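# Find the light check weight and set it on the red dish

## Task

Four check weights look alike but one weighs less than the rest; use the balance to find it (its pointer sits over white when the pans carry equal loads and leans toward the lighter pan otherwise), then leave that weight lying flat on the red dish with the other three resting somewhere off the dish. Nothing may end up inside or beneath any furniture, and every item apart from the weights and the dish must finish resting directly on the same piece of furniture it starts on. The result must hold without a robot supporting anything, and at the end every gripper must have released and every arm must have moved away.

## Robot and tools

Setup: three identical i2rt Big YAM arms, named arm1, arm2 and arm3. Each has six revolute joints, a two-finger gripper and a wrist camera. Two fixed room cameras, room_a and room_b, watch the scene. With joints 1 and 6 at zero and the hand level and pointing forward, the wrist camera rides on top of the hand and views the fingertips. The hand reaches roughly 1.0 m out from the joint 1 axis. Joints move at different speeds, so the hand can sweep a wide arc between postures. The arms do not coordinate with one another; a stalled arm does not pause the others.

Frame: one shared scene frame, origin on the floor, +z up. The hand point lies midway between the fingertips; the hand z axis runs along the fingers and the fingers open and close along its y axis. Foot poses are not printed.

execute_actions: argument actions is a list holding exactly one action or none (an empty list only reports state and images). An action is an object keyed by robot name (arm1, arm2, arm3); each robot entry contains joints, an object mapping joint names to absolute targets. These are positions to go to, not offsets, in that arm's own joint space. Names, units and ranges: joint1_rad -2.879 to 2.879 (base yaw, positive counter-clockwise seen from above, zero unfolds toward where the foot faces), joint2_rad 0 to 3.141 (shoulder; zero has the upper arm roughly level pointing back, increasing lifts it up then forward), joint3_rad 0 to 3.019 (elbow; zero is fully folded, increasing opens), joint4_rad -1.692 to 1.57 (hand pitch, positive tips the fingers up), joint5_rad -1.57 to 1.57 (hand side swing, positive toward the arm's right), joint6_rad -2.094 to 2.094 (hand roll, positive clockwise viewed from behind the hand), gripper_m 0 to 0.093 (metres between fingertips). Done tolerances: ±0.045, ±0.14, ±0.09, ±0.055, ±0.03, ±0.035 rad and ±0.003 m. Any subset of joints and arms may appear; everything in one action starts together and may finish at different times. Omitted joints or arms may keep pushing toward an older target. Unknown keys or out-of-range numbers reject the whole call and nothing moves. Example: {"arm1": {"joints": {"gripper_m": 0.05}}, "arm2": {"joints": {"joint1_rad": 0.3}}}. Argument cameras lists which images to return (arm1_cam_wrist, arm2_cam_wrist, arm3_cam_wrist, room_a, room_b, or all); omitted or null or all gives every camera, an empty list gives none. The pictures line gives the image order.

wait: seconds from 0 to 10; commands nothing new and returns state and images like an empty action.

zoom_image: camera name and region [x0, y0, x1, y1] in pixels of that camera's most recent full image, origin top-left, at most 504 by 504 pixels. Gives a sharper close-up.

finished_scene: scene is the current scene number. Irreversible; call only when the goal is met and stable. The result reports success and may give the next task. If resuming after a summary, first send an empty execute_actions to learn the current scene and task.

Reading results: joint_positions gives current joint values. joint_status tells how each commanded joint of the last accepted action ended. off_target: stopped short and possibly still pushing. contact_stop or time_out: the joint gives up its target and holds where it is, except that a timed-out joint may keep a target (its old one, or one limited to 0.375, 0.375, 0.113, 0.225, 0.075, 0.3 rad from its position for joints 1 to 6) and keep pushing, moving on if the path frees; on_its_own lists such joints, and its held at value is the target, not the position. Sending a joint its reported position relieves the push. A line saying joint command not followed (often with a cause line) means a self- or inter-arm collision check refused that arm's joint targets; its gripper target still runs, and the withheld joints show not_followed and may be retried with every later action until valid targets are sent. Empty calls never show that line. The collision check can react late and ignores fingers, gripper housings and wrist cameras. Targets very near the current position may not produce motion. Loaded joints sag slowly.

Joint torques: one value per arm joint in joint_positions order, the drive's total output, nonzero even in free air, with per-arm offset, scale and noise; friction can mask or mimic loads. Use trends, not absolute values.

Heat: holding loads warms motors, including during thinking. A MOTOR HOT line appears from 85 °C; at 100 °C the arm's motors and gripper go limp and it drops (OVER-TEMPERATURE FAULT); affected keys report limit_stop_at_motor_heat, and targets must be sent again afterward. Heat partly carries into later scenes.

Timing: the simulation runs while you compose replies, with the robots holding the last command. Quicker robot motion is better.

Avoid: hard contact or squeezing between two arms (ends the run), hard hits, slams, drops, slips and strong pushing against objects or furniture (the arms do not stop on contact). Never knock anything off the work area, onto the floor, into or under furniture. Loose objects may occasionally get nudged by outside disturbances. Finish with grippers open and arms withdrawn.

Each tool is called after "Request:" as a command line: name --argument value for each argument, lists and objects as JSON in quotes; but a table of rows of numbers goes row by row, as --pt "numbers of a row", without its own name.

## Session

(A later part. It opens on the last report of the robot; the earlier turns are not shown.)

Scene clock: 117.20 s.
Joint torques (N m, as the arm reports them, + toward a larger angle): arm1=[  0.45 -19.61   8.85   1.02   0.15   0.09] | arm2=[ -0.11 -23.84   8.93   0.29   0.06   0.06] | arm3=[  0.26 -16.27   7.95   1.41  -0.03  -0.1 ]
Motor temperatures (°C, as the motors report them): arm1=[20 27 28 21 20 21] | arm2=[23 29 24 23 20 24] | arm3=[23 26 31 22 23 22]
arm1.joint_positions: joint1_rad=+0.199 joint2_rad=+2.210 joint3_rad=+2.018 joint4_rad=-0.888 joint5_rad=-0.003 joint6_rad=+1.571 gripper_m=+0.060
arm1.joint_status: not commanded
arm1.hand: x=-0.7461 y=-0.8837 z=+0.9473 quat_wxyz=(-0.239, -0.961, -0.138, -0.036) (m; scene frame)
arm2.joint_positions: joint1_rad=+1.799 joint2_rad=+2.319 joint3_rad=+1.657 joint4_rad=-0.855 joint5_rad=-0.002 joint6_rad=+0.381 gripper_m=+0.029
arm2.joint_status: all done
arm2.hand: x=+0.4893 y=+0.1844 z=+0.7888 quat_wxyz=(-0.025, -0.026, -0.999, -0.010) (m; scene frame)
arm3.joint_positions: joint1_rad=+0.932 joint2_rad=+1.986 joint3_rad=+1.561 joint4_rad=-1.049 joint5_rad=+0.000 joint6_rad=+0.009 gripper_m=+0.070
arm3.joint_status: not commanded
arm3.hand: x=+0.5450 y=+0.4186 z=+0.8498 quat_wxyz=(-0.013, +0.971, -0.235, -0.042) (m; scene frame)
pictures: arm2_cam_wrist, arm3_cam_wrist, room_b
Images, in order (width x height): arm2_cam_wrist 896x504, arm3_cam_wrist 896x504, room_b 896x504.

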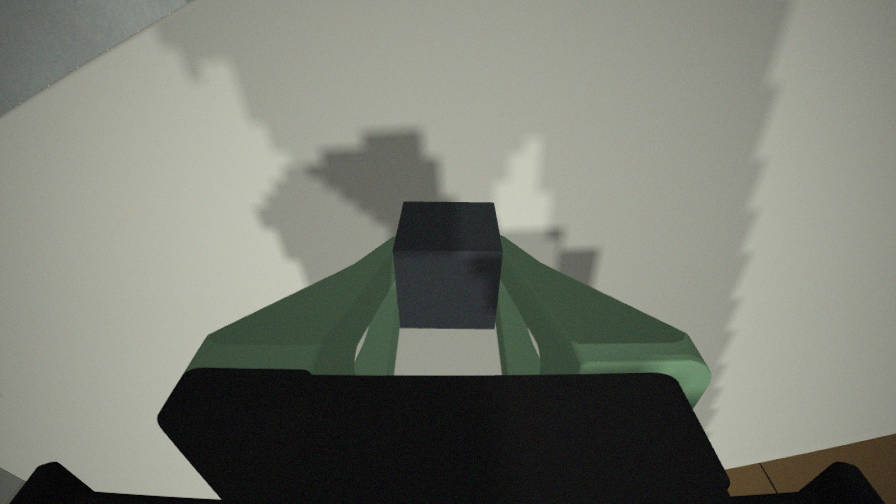

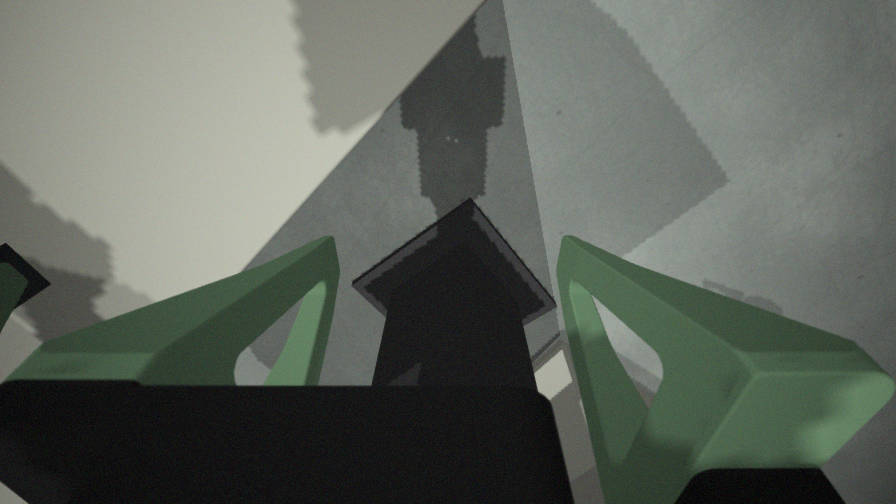

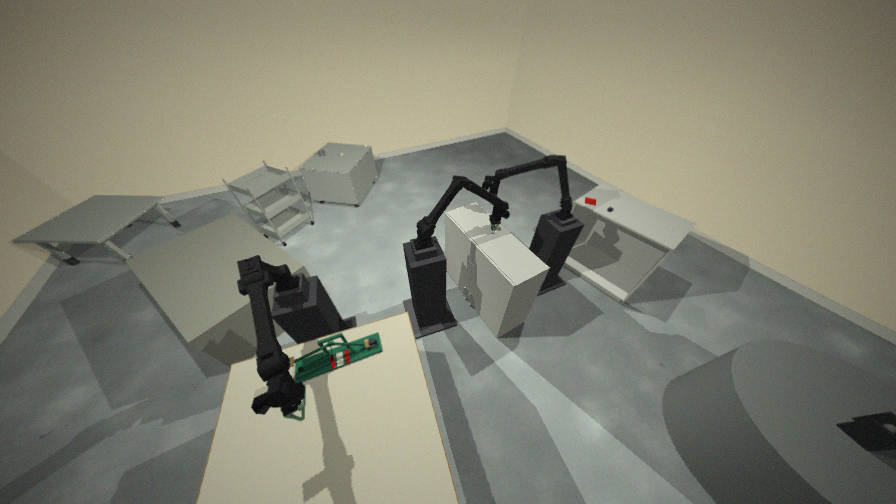

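Request:
zoom_image --camera "arm2_cam_wrist" --region '[250, 100, 650, 350]'

Request:
zoom_image --camera "room_b" --region '[440, 160, 560, 260]'

Request:
zoom_image --camera "arm3_cam_wrist" --region '[0, 180, 200, 380]'

Region (250, 100, 650, 350) of arm2_cam_wrist's 896x504 image, scaled by 1.260, with more detail than that image has; it fills the top 315 rows of this view, and the rest is white.

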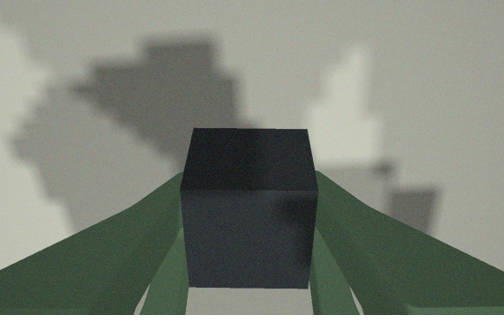

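Region (440, 160, 560, 260) of room_b's 896x504 image, scaled by 4.200, with more detail than that image has.

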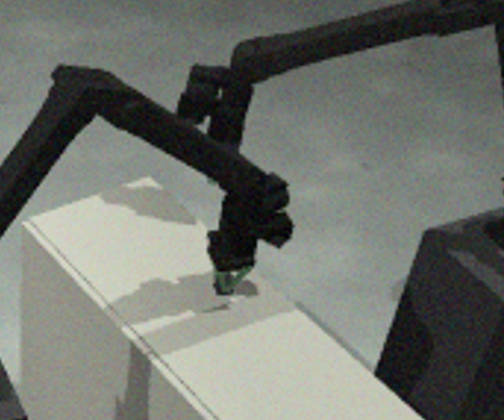

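Region (0, 180, 200, 380) of arm3_cam_wrist's 896x504 image, scaled by 2.520, with more detail than that image has.

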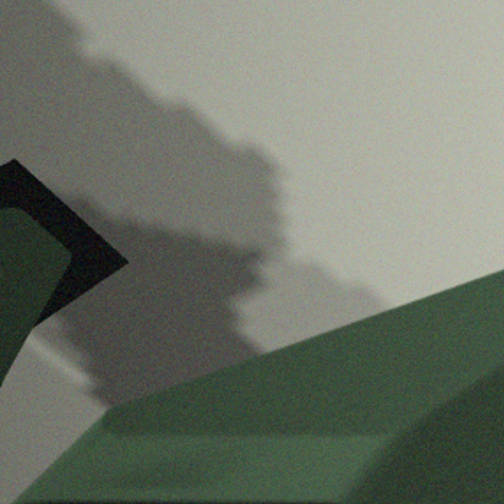

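Request:
zoom_image --camera "arm2_cam_wrist" --region '[0, 0, 250, 150]'

Region (0, 0, 250, 150) of arm2_cam_wrist's 896x504 image, scaled by 2.016, with more detail than that image has; it fills the top 302 rows of this view, and the rest is white.

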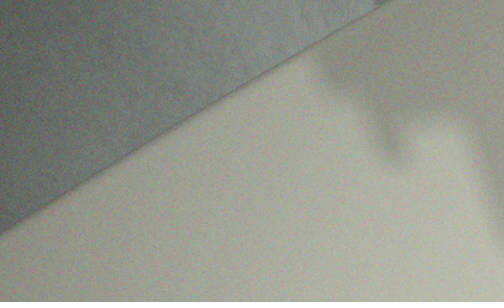

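Request:
execute_actions --actions '[]' --cameras '["room_a", "room_b", "arm3_cam_wrist", "arm2_cam_wrist"]'

Request:
zoom_image --camera "room_a" --region '[395, 215, 445, 255]'

Request:
zoom_image --camera "room_b" --region '[475, 210, 515, 242]'

Scene clock: 121.73 s.
Joint torques (N m, as the arm reports them, + toward a larger angle): arm1=[  0.43 -19.56   8.86   1.01   0.14   0.09] | arm2=[  0.36 -24.08   8.96   0.26   0.07   0.07] | arm3=[  0.26 -16.27   7.93   1.43  -0.04  -0.11]
Motor temperatures (°C, as the motors report them): arm1=[20 27 28 21 20 21] | arm2=[23 29 24 23 20 24] | arm3=[23 26 31 22 23 22]
arm1.joint_positions: joint1_rad=+0.199 joint2_rad=+2.210 joint3_rad=+2.018 joint4_rad=-0.888 joint5_rad=-0.003 joint6_rad=+1.571 gripper_m=+0.060
arm1.joint_status: not commanded
arm1.hand: x=-0.7461 y=-0.8837 z=+0.9473 quat_wxyz=(-0.239, -0.961, -0.138, -0.036) (m; scene frame)
arm2.joint_positions: joint1_rad=+1.799 joint2_rad=+2.319 joint3_rad=+1.657 joint4_rad=-0.855 joint5_rad=-0.002 joint6_rad=+0.381 gripper_m=+0.029
arm2.joint_status: all done
arm2.hand: x=+0.4893 y=+0.1844 z=+0.7888 quat_wxyz=(-0.025, -0.026, -0.999, -0.010) (m; scene frame)
arm3.joint_positions: joint1_rad=+0.932 joint2_rad=+1.986 joint3_rad=+1.561 joint4_rad=-1.049 joint5_rad=+0.000 joint6_rad=+0.009 gripper_m=+0.070
arm3.joint_status: not commanded
arm3.hand: x=+0.5450 y=+0.4186 z=+0.8498 quat_wxyz=(-0.013, +0.971, -0.235, -0.042) (m; scene frame)
pictures: arm2_cam_wrist, arm3_cam_wrist, room_a, room_b
Images, in order (width x height): arm2_cam_wrist 896x504, arm3_cam_wrist 896x504, room_a 896x504, room_b 896x504.

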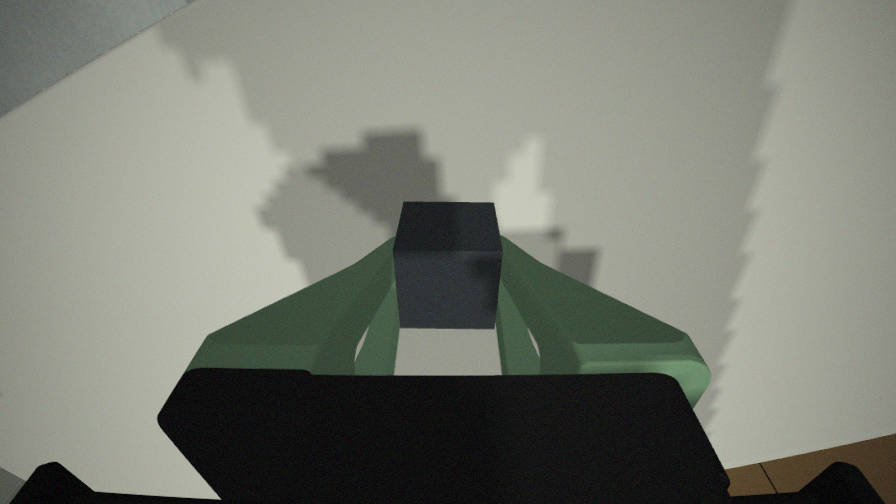

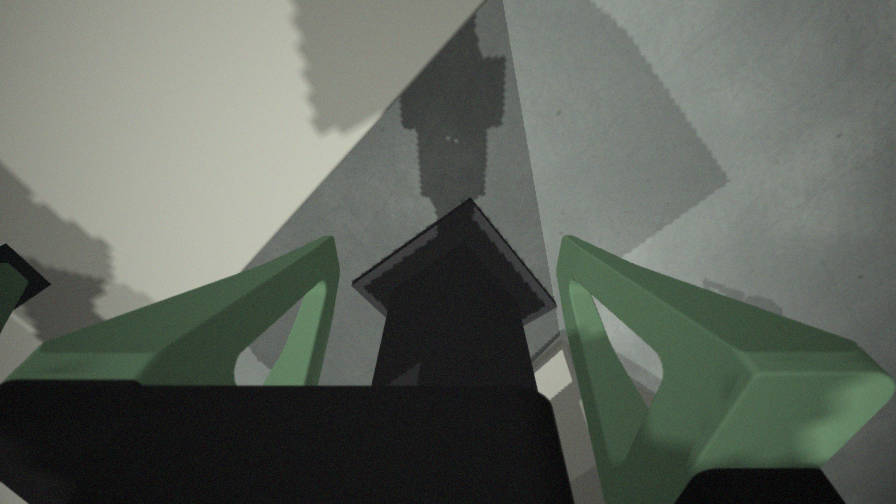

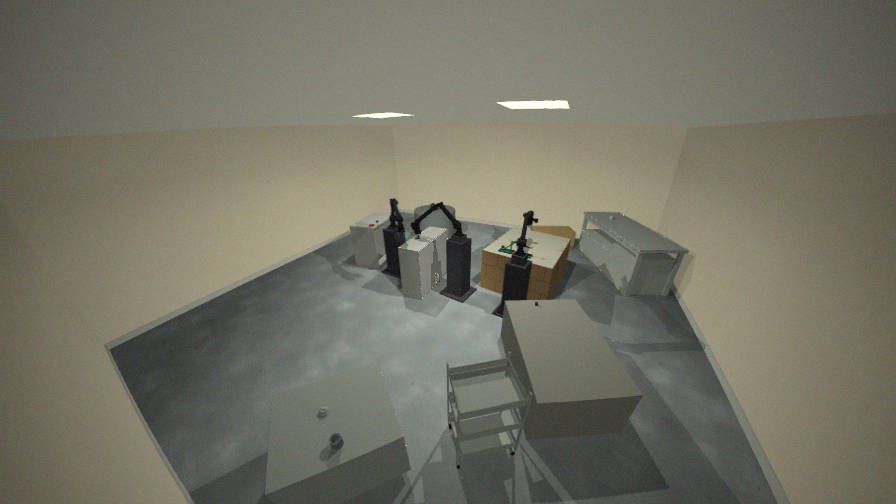

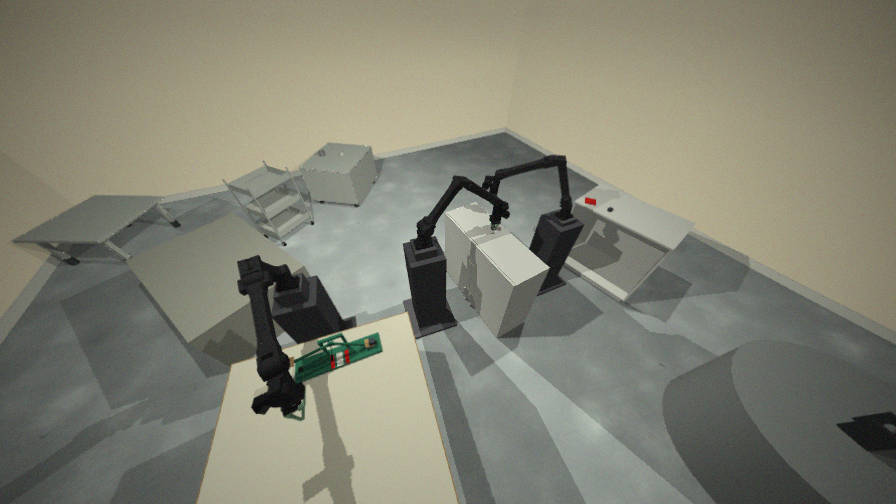

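Region (395, 215, 445, 255) of room_a's 896x504 image, scaled by 10.080, with more detail than that image has; it fills the top 403 rows of this view, and the rest is white.

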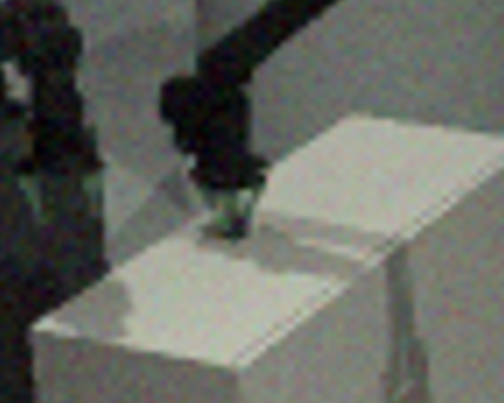

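Region (475, 210, 515, 242) of room_b's 896x504 image, scaled by 12.600, with more detail than that image has; it fills the top 403 rows of this view, and the rest is white.

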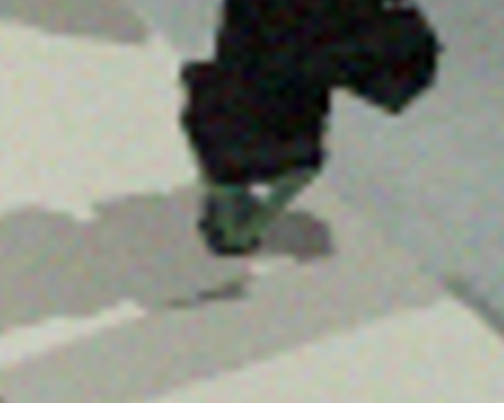

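Request:
execute_actions --actions '[{"arm2": {"joints": {"gripper_m": 0.065, "joint2_rad": 2.225}}, "arm3": {"joints": {"joint1_rad": 1.03, "joint2_rad": 2.065, "joint4_rad": -1.015, "joint6_rad": 1.56, "gripper_m": 0.085}}}]' --cameras '["arm2_cam_wrist", "arm3_cam_wrist", "room_b"]'

Scene clock: 135.50 s.
Joint torques (N m, as the arm reports them, + toward a larger angle): arm1=[  0.44 -19.57   8.85   1.02   0.15   0.09] | arm2=[  0.22 -23.03   9.93   0.38   0.07   0.07] | arm3=[ -0.08 -14.24   7.64   1.23   0.08   0.08]
Motor temperatures (°C, as the motors report them): arm1=[20 28 28 21 20 21] | arm2=[23 29 24 23 20 24] | arm3=[23 26 30 22 23 22]
arm1.joint_positions: joint1_rad=+0.199 joint2_rad=+2.210 joint3_rad=+2.018 joint4_rad=-0.888 joint5_rad=-0.003 joint6_rad=+1.571 gripper_m=+0.060
arm1.joint_status: not commanded
arm1.hand: x=-0.7461 y=-0.8837 z=+0.9473 quat_wxyz=(-0.239, -0.961, -0.138, -0.036) (m; scene frame)
arm2.joint_positions: joint1_rad=+1.799 joint2_rad=+2.226 joint3_rad=+1.654 joint4_rad=-0.855 joint5_rad=-0.002 joint6_rad=+0.381 gripper_m=+0.065
arm2.joint_status: all done
arm2.hand: x=+0.5075 y=+0.1906 z=+0.8467 quat_wxyz=(-0.067, -0.026, -0.997, -0.026) (m; scene frame)
arm3.joint_positions: joint1_rad=+1.034 joint2_rad=+2.031 joint3_rad=+1.561 joint4_rad=-1.033 joint5_rad=+0.000 joint6_rad=+1.548 gripper_m=+0.085
arm3.joint_status: all done
arm3.hand: x=+0.5206 y=+0.3613 z=+0.8232 quat_wxyz=(+0.014, +0.577, -0.816, -0.026) (m; scene frame)
pictures: arm2_cam_wrist, arm3_cam_wrist, room_b
Images, in order (width x height): arm2_cam_wrist 896x504, arm3_cam_wrist 896x504, room_b 896x504.

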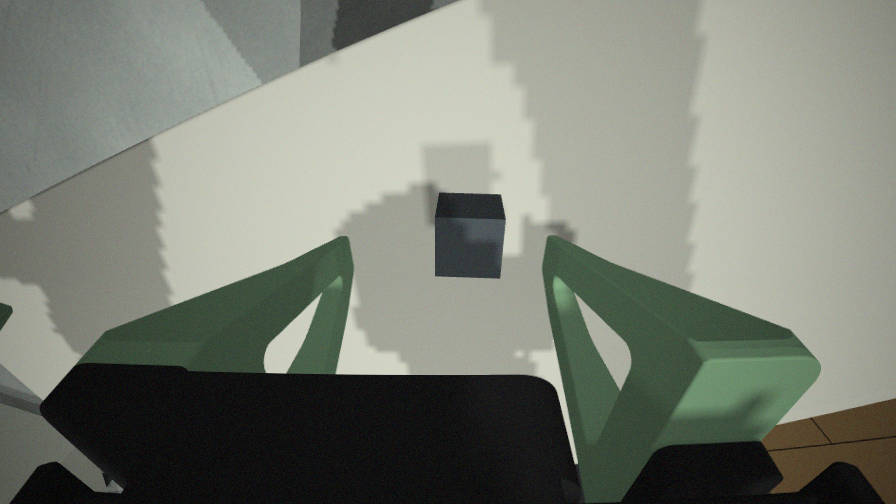

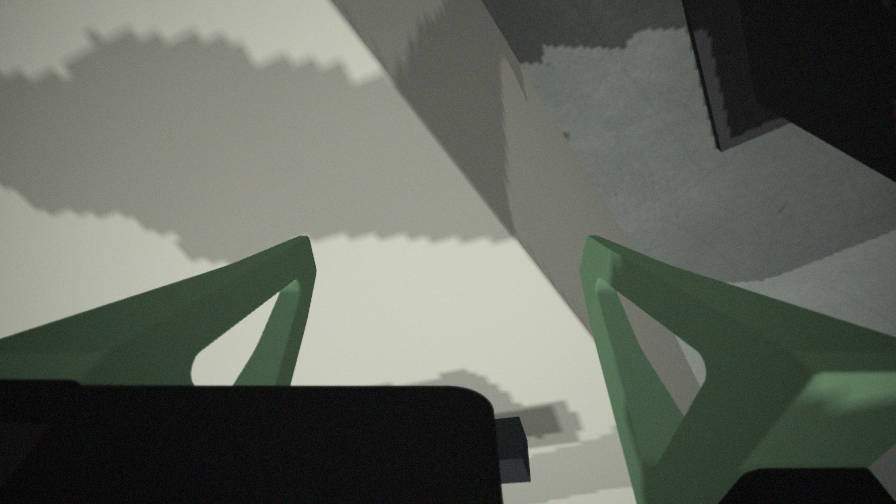

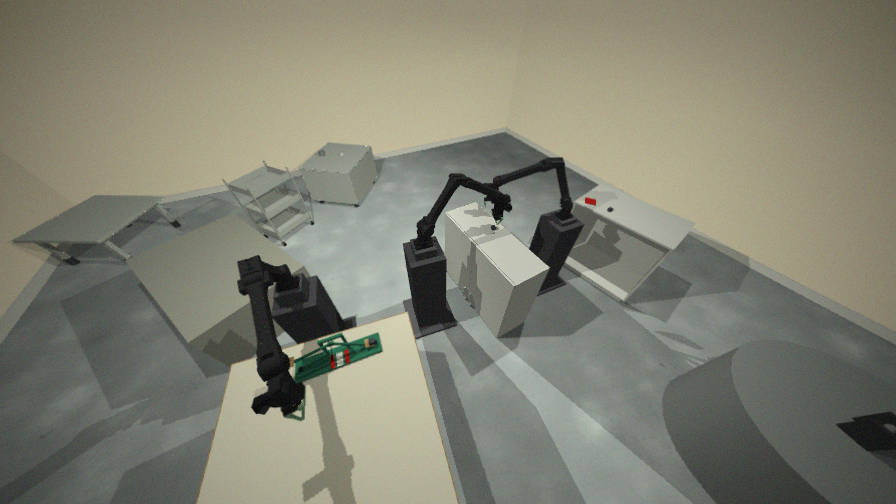

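Request:
zoom_image --camera "arm3_cam_wrist" --region '[440, 360, 640, 504]'

Request:
zoom_image --camera "arm2_cam_wrist" --region '[380, 120, 580, 300]'

Region (440, 360, 640, 504) of arm3_cam_wrist's 896x504 image, scaled by 2.520, with more detail than that image has; it fills the top 363 rows of this view, and the rest is white.

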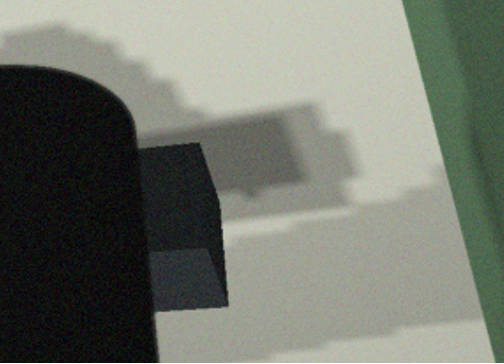

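Region (380, 120, 580, 300) of arm2_cam_wrist's 896x504 image, scaled by 2.520, with more detail than that image has; it fills the top 454 rows of this view, and the rest is white.

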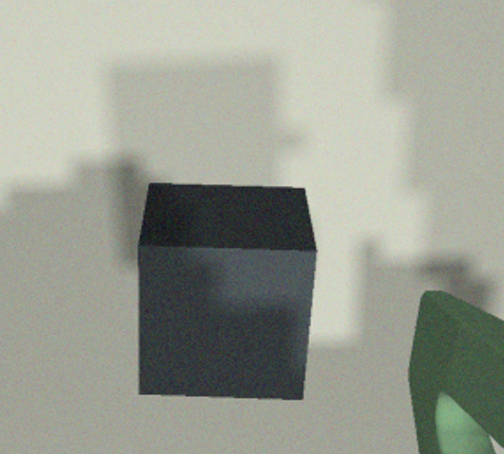

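Request:
execute_actions --actions '[{"arm2": {"joints": {"joint1_rad": 1.38}}, "arm3": {"joints": {"joint1_rad": 1.328, "joint2_rad": 2.12, "gripper_m": 0.066}}}]' --cameras '["arm3_cam_wrist", "room_b"]'

Scene clock: 140.87 s.
Joint torques (N m, as the arm reports them, + toward a larger angle): arm1=[  0.45 -19.55   8.85   1.02   0.15   0.09] | arm2=[  0.17 -22.94   9.93   0.38  -0.06   0.06] | arm3=[  1.08 -14.89   7.29   1.04   0.16   0.09]
Motor temperatures (°C, as the motors report them): arm1=[20 28 29 21 20 21] | arm2=[23 28 24 23 20 24] | arm3=[23 26 30 22 23 22]
arm1.joint_positions: joint1_rad=+0.199 joint2_rad=+2.210 joint3_rad=+2.018 joint4_rad=-0.888 joint5_rad=-0.003 joint6_rad=+1.571 gripper_m=+0.060
arm1.joint_status: not commanded
arm1.hand: x=-0.7461 y=-0.8837 z=+0.9473 quat_wxyz=(-0.239, -0.961, -0.138, -0.036) (m; scene frame)
arm2.joint_positions: joint1_rad=+1.382 joint2_rad=+2.226 joint3_rad=+1.654 joint4_rad=-0.855 joint5_rad=+0.002 joint6_rad=+0.381 gripper_m=+0.065
arm2.joint_status: all done
arm2.hand: x=+0.5401 y=-0.0827 z=+0.8467 quat_wxyz=(-0.071, -0.232, -0.970, -0.009) (m; scene frame)
arm3.joint_positions: joint1_rad=+1.321 joint2_rad=+2.090 joint3_rad=+1.561 joint4_rad=-1.030 joint5_rad=-0.001 joint6_rad=+1.549 gripper_m=+0.066
arm3.joint_status: all done
arm3.hand: x=+0.4898 y=+0.1907 z=+0.7882 quat_wxyz=(+0.000, +0.688, -0.726, +0.000) (m; scene frame)
pictures: arm3_cam_wrist, room_b
Images, in order (width x height): arm3_cam_wrist 896x504, room_b 896x504.

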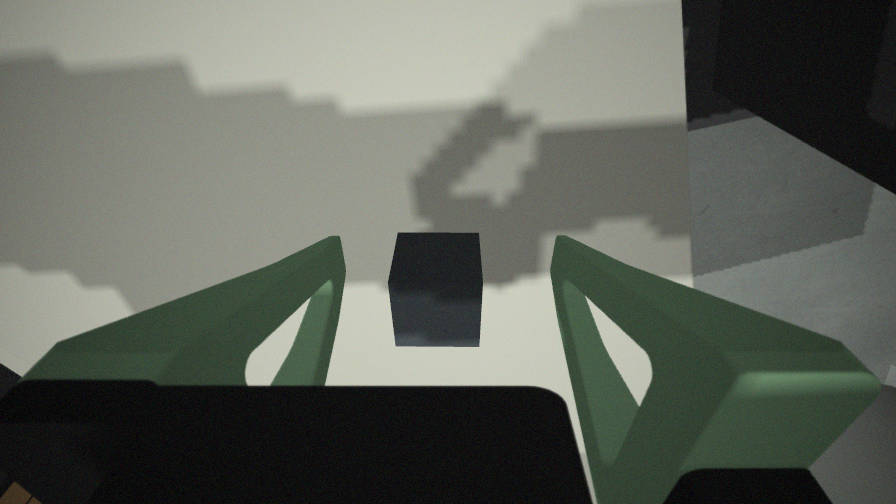

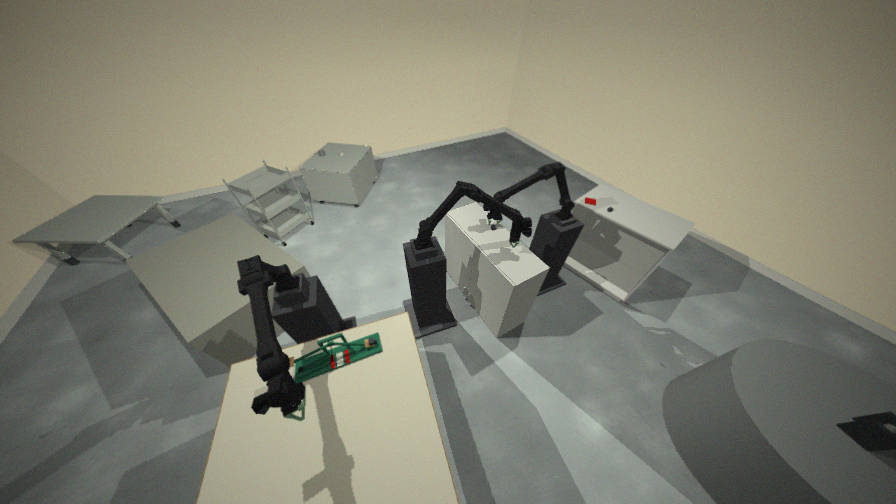

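Request:
zoom_image --camera "arm3_cam_wrist" --region '[320, 210, 580, 390]'

Region (320, 210, 580, 390) of arm3_cam_wrist's 896x504 image, scaled by 1.938, with more detail than that image has; it fills the top 349 rows of this view, and the rest is white.

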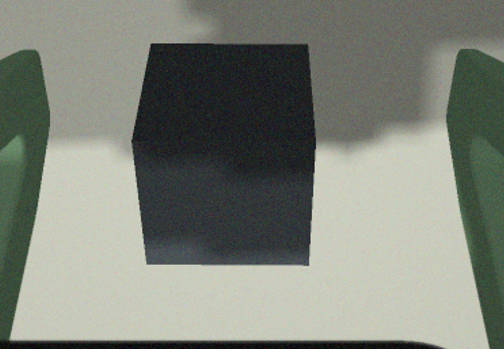

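Request:
execute_actions --actions '[{"arm3": {"joints": {"joint1_rad": 1.36, "joint2_rad": 2.14, "gripper_m": 0.052}}}]' --cameras '["arm3_cam_wrist"]'

Scene clock: 143.43 s.
Joint torques (N m, as the arm reports them, + toward a larger angle): arm1=[  0.44 -19.59   8.85   1.02   0.15   0.09] | arm2=[ -0.17 -23.04   9.9    0.4   -0.06   0.05] | arm3=[  0.49 -13.71   7.3    0.99   0.15   0.08]
Motor temperatures (°C, as the motors report them): arm1=[20 28 29 21 20 21] | arm2=[23 28 24 23 20 24] | arm3=[23 26 30 22 23 22]
arm1.joint_positions: joint1_rad=+0.199 joint2_rad=+2.210 joint3_rad=+2.018 joint4_rad=-0.888 joint5_rad=-0.003 joint6_rad=+1.571 gripper_m=+0.060
arm1.joint_status: not commanded
arm1.hand: x=-0.7461 y=-0.8837 z=+0.9473 quat_wxyz=(-0.239, -0.961, -0.138, -0.036) (m; scene frame)
arm2.joint_positions: joint1_rad=+1.382 joint2_rad=+2.226 joint3_rad=+1.654 joint4_rad=-0.855 joint5_rad=+0.002 joint6_rad=+0.381 gripper_m=+0.065
arm2.joint_status: not commanded
arm2.hand: x=+0.5401 y=-0.0827 z=+0.8467 quat_wxyz=(-0.071, -0.232, -0.970, -0.009) (m; scene frame)
arm3.joint_positions: joint1_rad=+1.361 joint2_rad=+2.094 joint3_rad=+1.561 joint4_rad=-1.030 joint5_rad=-0.001 joint6_rad=+1.549 gripper_m=+0.052
arm3.joint_status: all done
arm3.hand: x=+0.4890 y=+0.1667 z=+0.7861 quat_wxyz=(-0.001, +0.702, -0.712, +0.001) (m; scene frame)
pictures: arm3_cam_wrist
Images, in order (width x height): arm3_cam_wrist 896x504.

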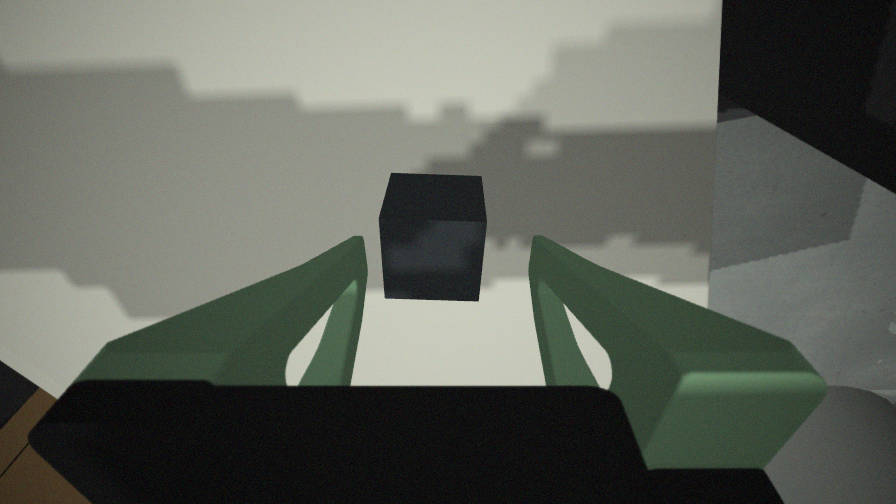

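Request:
execute_actions --actions '[{"arm3": {"joints": {"gripper_m": 0.02, "joint2_rad": 2.105}}}]' --cameras '["arm3_cam_wrist", "room_b", "room_a"]'

Scene clock: 145.00 s.
Joint torques (N m, as the arm reports them, + toward a larger angle): arm1=[  0.47 -19.58   8.86   1.01   0.15   0.09] | arm2=[ -0.08 -22.8    9.92   0.4   -0.06   0.07] | arm3=[  0.47 -16.3    7.28   0.97   0.15   0.07]
Motor temperatures (°C, as the motors report them): arm1=[20 28 29 21 20 21] | arm2=[23 28 24 23 20 24] | arm3=[23 26 30 22 23 22]
arm1.joint_positions: joint1_rad=+0.199 joint2_rad=+2.210 joint3_rad=+2.018 joint4_rad=-0.888 joint5_rad=-0.003 joint6_rad=+1.571 gripper_m=+0.060
arm1.joint_status: not commanded
arm1.hand: x=-0.7461 y=-0.8837 z=+0.9473 quat_wxyz=(-0.239, -0.961, -0.138, -0.036) (m; scene frame)
arm2.joint_positions: joint1_rad=+1.382 joint2_rad=+2.226 joint3_rad=+1.654 joint4_rad=-0.855 joint5_rad=+0.002 joint6_rad=+0.381 gripper_m=+0.065
arm2.joint_status: not commanded
arm2.hand: x=+0.5401 y=-0.0827 z=+0.8467 quat_wxyz=(-0.071, -0.232, -0.970, -0.009) (m; scene frame)
arm3.joint_positions: joint1_rad=+1.361 joint2_rad=+2.094 joint3_rad=+1.561 joint4_rad=-1.029 joint5_rad=-0.001 joint6_rad=+1.550 gripper_m=+0.029
arm3.joint_status: gripper_m off_target (ended at +0.029, target +0.020); the others done
arm3.hand: x=+0.4888 y=+0.1667 z=+0.7861 quat_wxyz=(-0.001, +0.702, -0.712, +0.001) (m; scene frame)
pictures: arm3_cam_wrist, room_a, room_b
Images, in order (width x height): arm3_cam_wrist 896x504, room_a 896x504, room_b 896x504.

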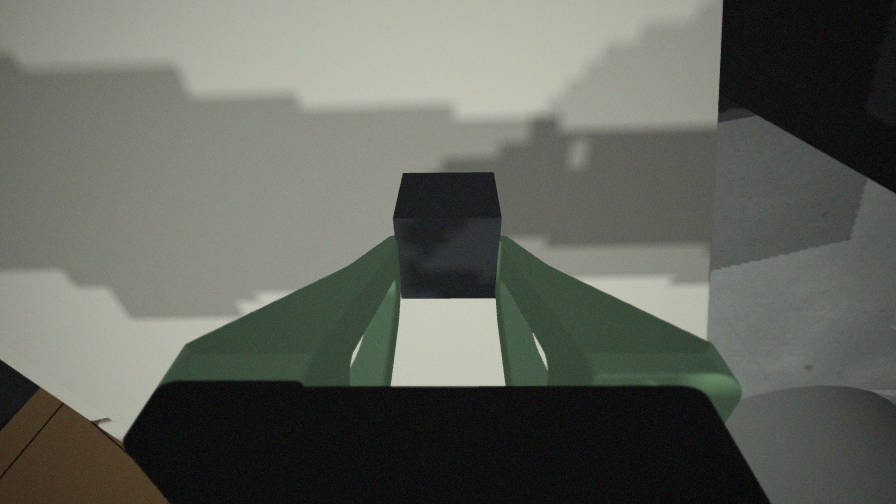

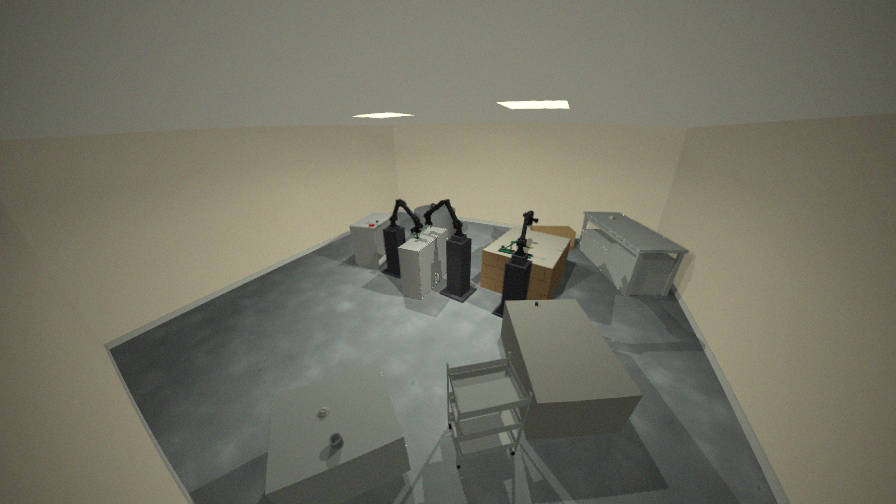

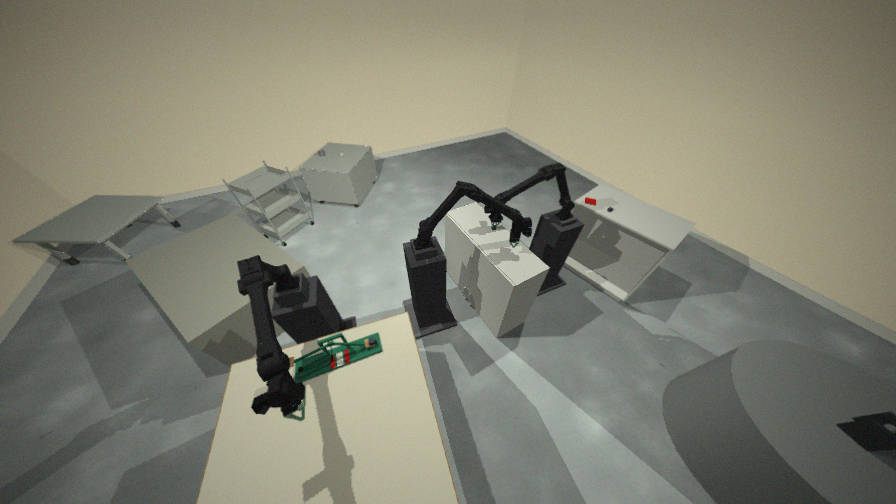

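Request:
execute_actions --actions '[{"arm3": {"joints": {"joint1_rad": -1.334, "joint2_rad": 1.62, "joint3_rad": 0.95, "joint4_rad": -0.84}}}]' --cameras '["arm3_cam_wrist", "room_b", "room_a"]'

Scene clock: 149.67 s.
Joint torques (N m, as the arm reports them, + toward a larger angle): arm1=[  0.44 -19.58   8.85   1.02   0.15   0.09] | arm2=[ -0.15 -22.84   9.93   0.39  -0.06   0.06] | arm3=[ 0.9  -9.09  6.68  0.88  0.07  0.08]
Motor temperatures (°C, as the motors report them): arm1=[20 28 29 21 20 21] | arm2=[23 28 24 23 20 24] | arm3=[23 26 30 22 23 22]
arm1.joint_positions: joint1_rad=+0.199 joint2_rad=+2.210 joint3_rad=+2.018 joint4_rad=-0.888 joint5_rad=-0.003 joint6_rad=+1.571 gripper_m=+0.060
arm1.joint_status: not commanded
arm1.hand: x=-0.7461 y=-0.8837 z=+0.9473 quat_wxyz=(-0.239, -0.961, -0.138, -0.036) (m; scene frame)
arm2.joint_positions: joint1_rad=+1.382 joint2_rad=+2.226 joint3_rad=+1.654 joint4_rad=-0.855 joint5_rad=+0.002 joint6_rad=+0.381 gripper_m=+0.065
arm2.joint_status: not commanded
arm2.hand: x=+0.5401 y=-0.0827 z=+0.8467 quat_wxyz=(-0.071, -0.232, -0.970, -0.009) (m; scene frame)
arm3.joint_positions: joint1_rad=-1.338 joint2_rad=+1.615 joint3_rad=+0.950 joint4_rad=-0.849 joint5_rad=+0.000 joint6_rad=+1.550 gripper_m=+0.029
arm3.joint_status: all done
arm3.hand: x=+1.4757 y=+0.3108 z=+0.8370 quat_wxyz=(-0.020, -0.541, -0.840, -0.027) (m; scene frame)
pictures: arm3_cam_wrist, room_a, room_b
Images, in order (width x height): arm3_cam_wrist 896x504, room_a 896x504, room_b 896x504.

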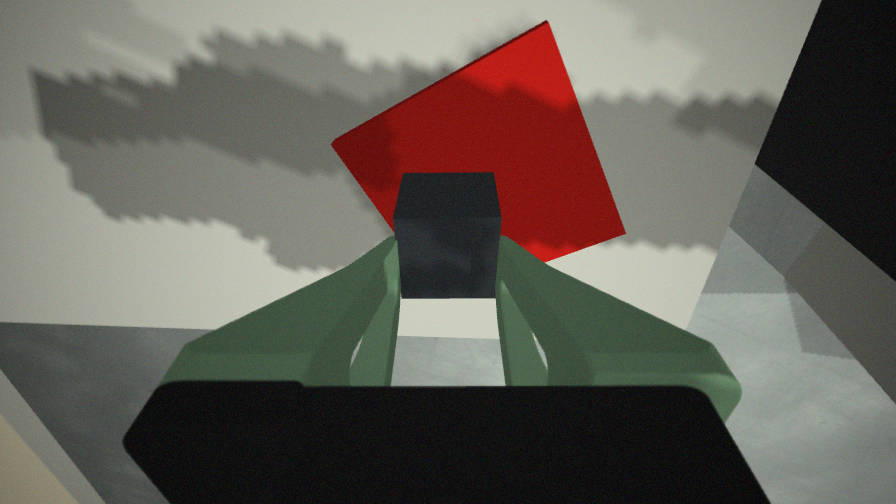

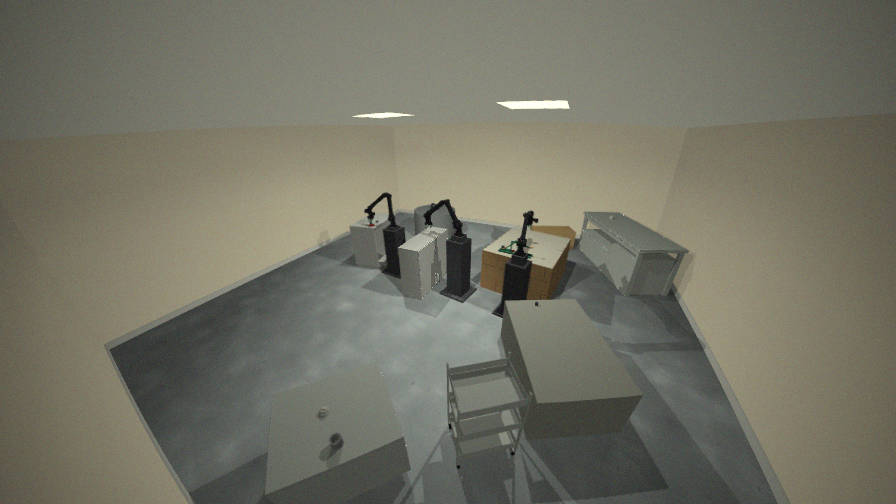

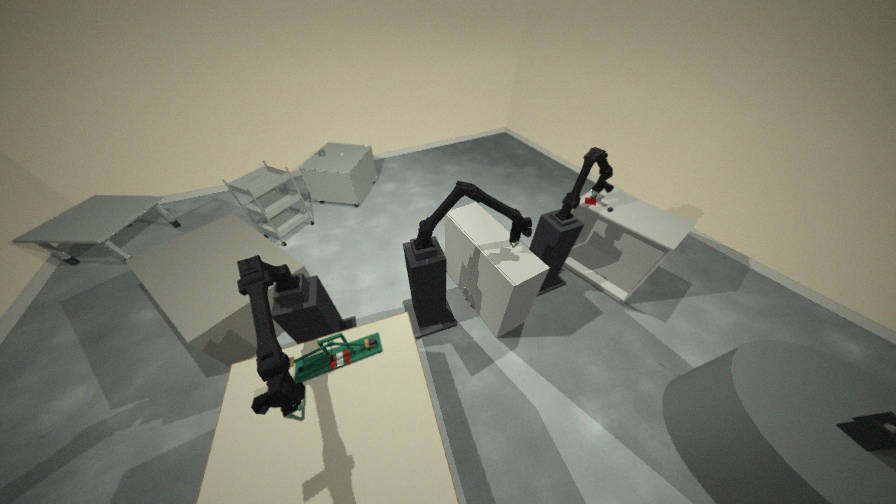

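Request:
execute_actions --actions '[{"arm3": {"joints": {"joint2_rad": 1.712, "joint4_rad": -0.875}}}]' --cameras '["arm3_cam_wrist", "room_b"]'

Scene clock: 151.90 s.
Joint torques (N m, as the arm reports them, + toward a larger angle): arm1=[  0.42 -19.58   8.85   1.02   0.15   0.09] | arm2=[ -0.21 -22.98   9.9    0.4   -0.05   0.05] | arm3=[ 1.06 -7.92  6.08 -0.29  0.06  0.08]
Motor temperatures (°C, as the motors report them): arm1=[20 28 29 21 20 21] | arm2=[23 28 24 23 20 24] | arm3=[23 26 30 22 23 22]
arm1.joint_positions: joint1_rad=+0.199 joint2_rad=+2.210 joint3_rad=+2.018 joint4_rad=-0.888 joint5_rad=-0.003 joint6_rad=+1.571 gripper_m=+0.060
arm1.joint_status: not commanded
arm1.hand: x=-0.7461 y=-0.8837 z=+0.9473 quat_wxyz=(-0.239, -0.961, -0.138, -0.036) (m; scene frame)
arm2.joint_positions: joint1_rad=+1.382 joint2_rad=+2.226 joint3_rad=+1.654 joint4_rad=-0.855 joint5_rad=+0.002 joint6_rad=+0.381 gripper_m=+0.065
arm2.joint_status: not commanded
arm2.hand: x=+0.5401 y=-0.0827 z=+0.8467 quat_wxyz=(-0.071, -0.232, -0.970, -0.009) (m; scene frame)
arm3.joint_positions: joint1_rad=-1.338 joint2_rad=+1.684 joint3_rad=+0.952 joint4_rad=-0.860 joint5_rad=+0.000 joint6_rad=+1.550 gripper_m=+0.029
arm3.joint_status: all done
arm3.hand: x=+1.4665 y=+0.3068 z=+0.8098 quat_wxyz=(+0.002, -0.541, -0.841, +0.006) (m; scene frame)
pictures: arm3_cam_wrist, room_b
Images, in order (width x height): arm3_cam_wrist 896x504, room_b 896x504.

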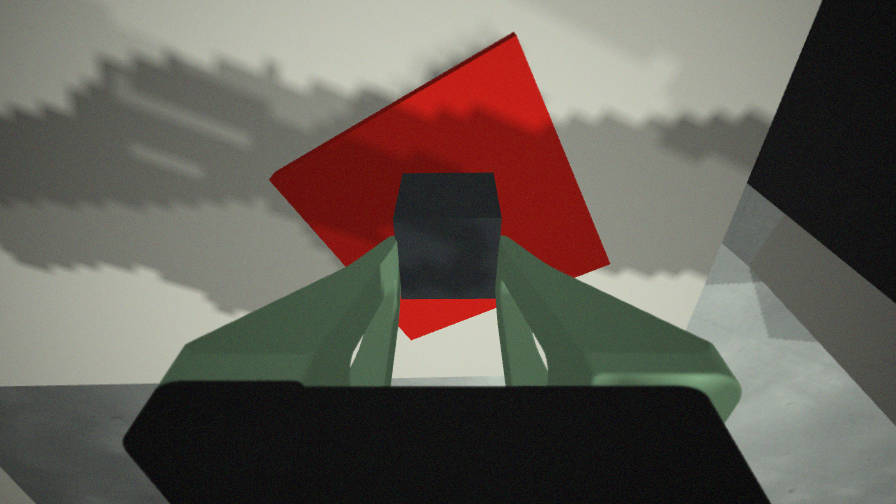

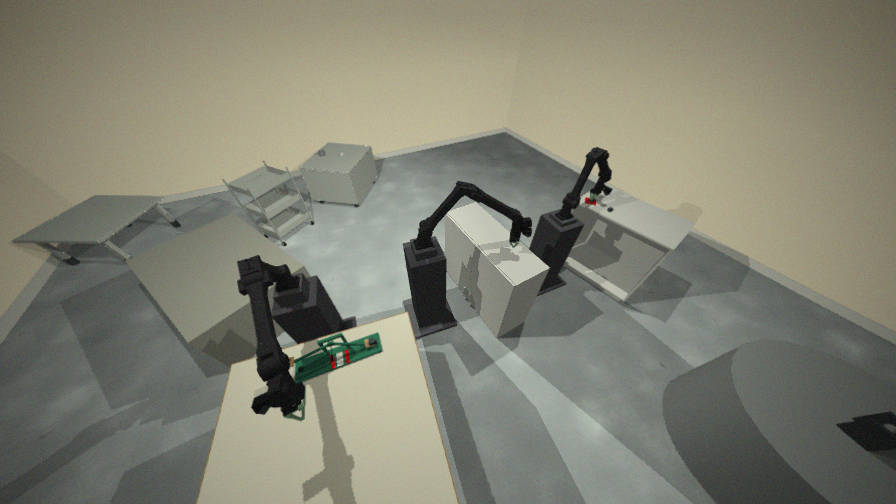

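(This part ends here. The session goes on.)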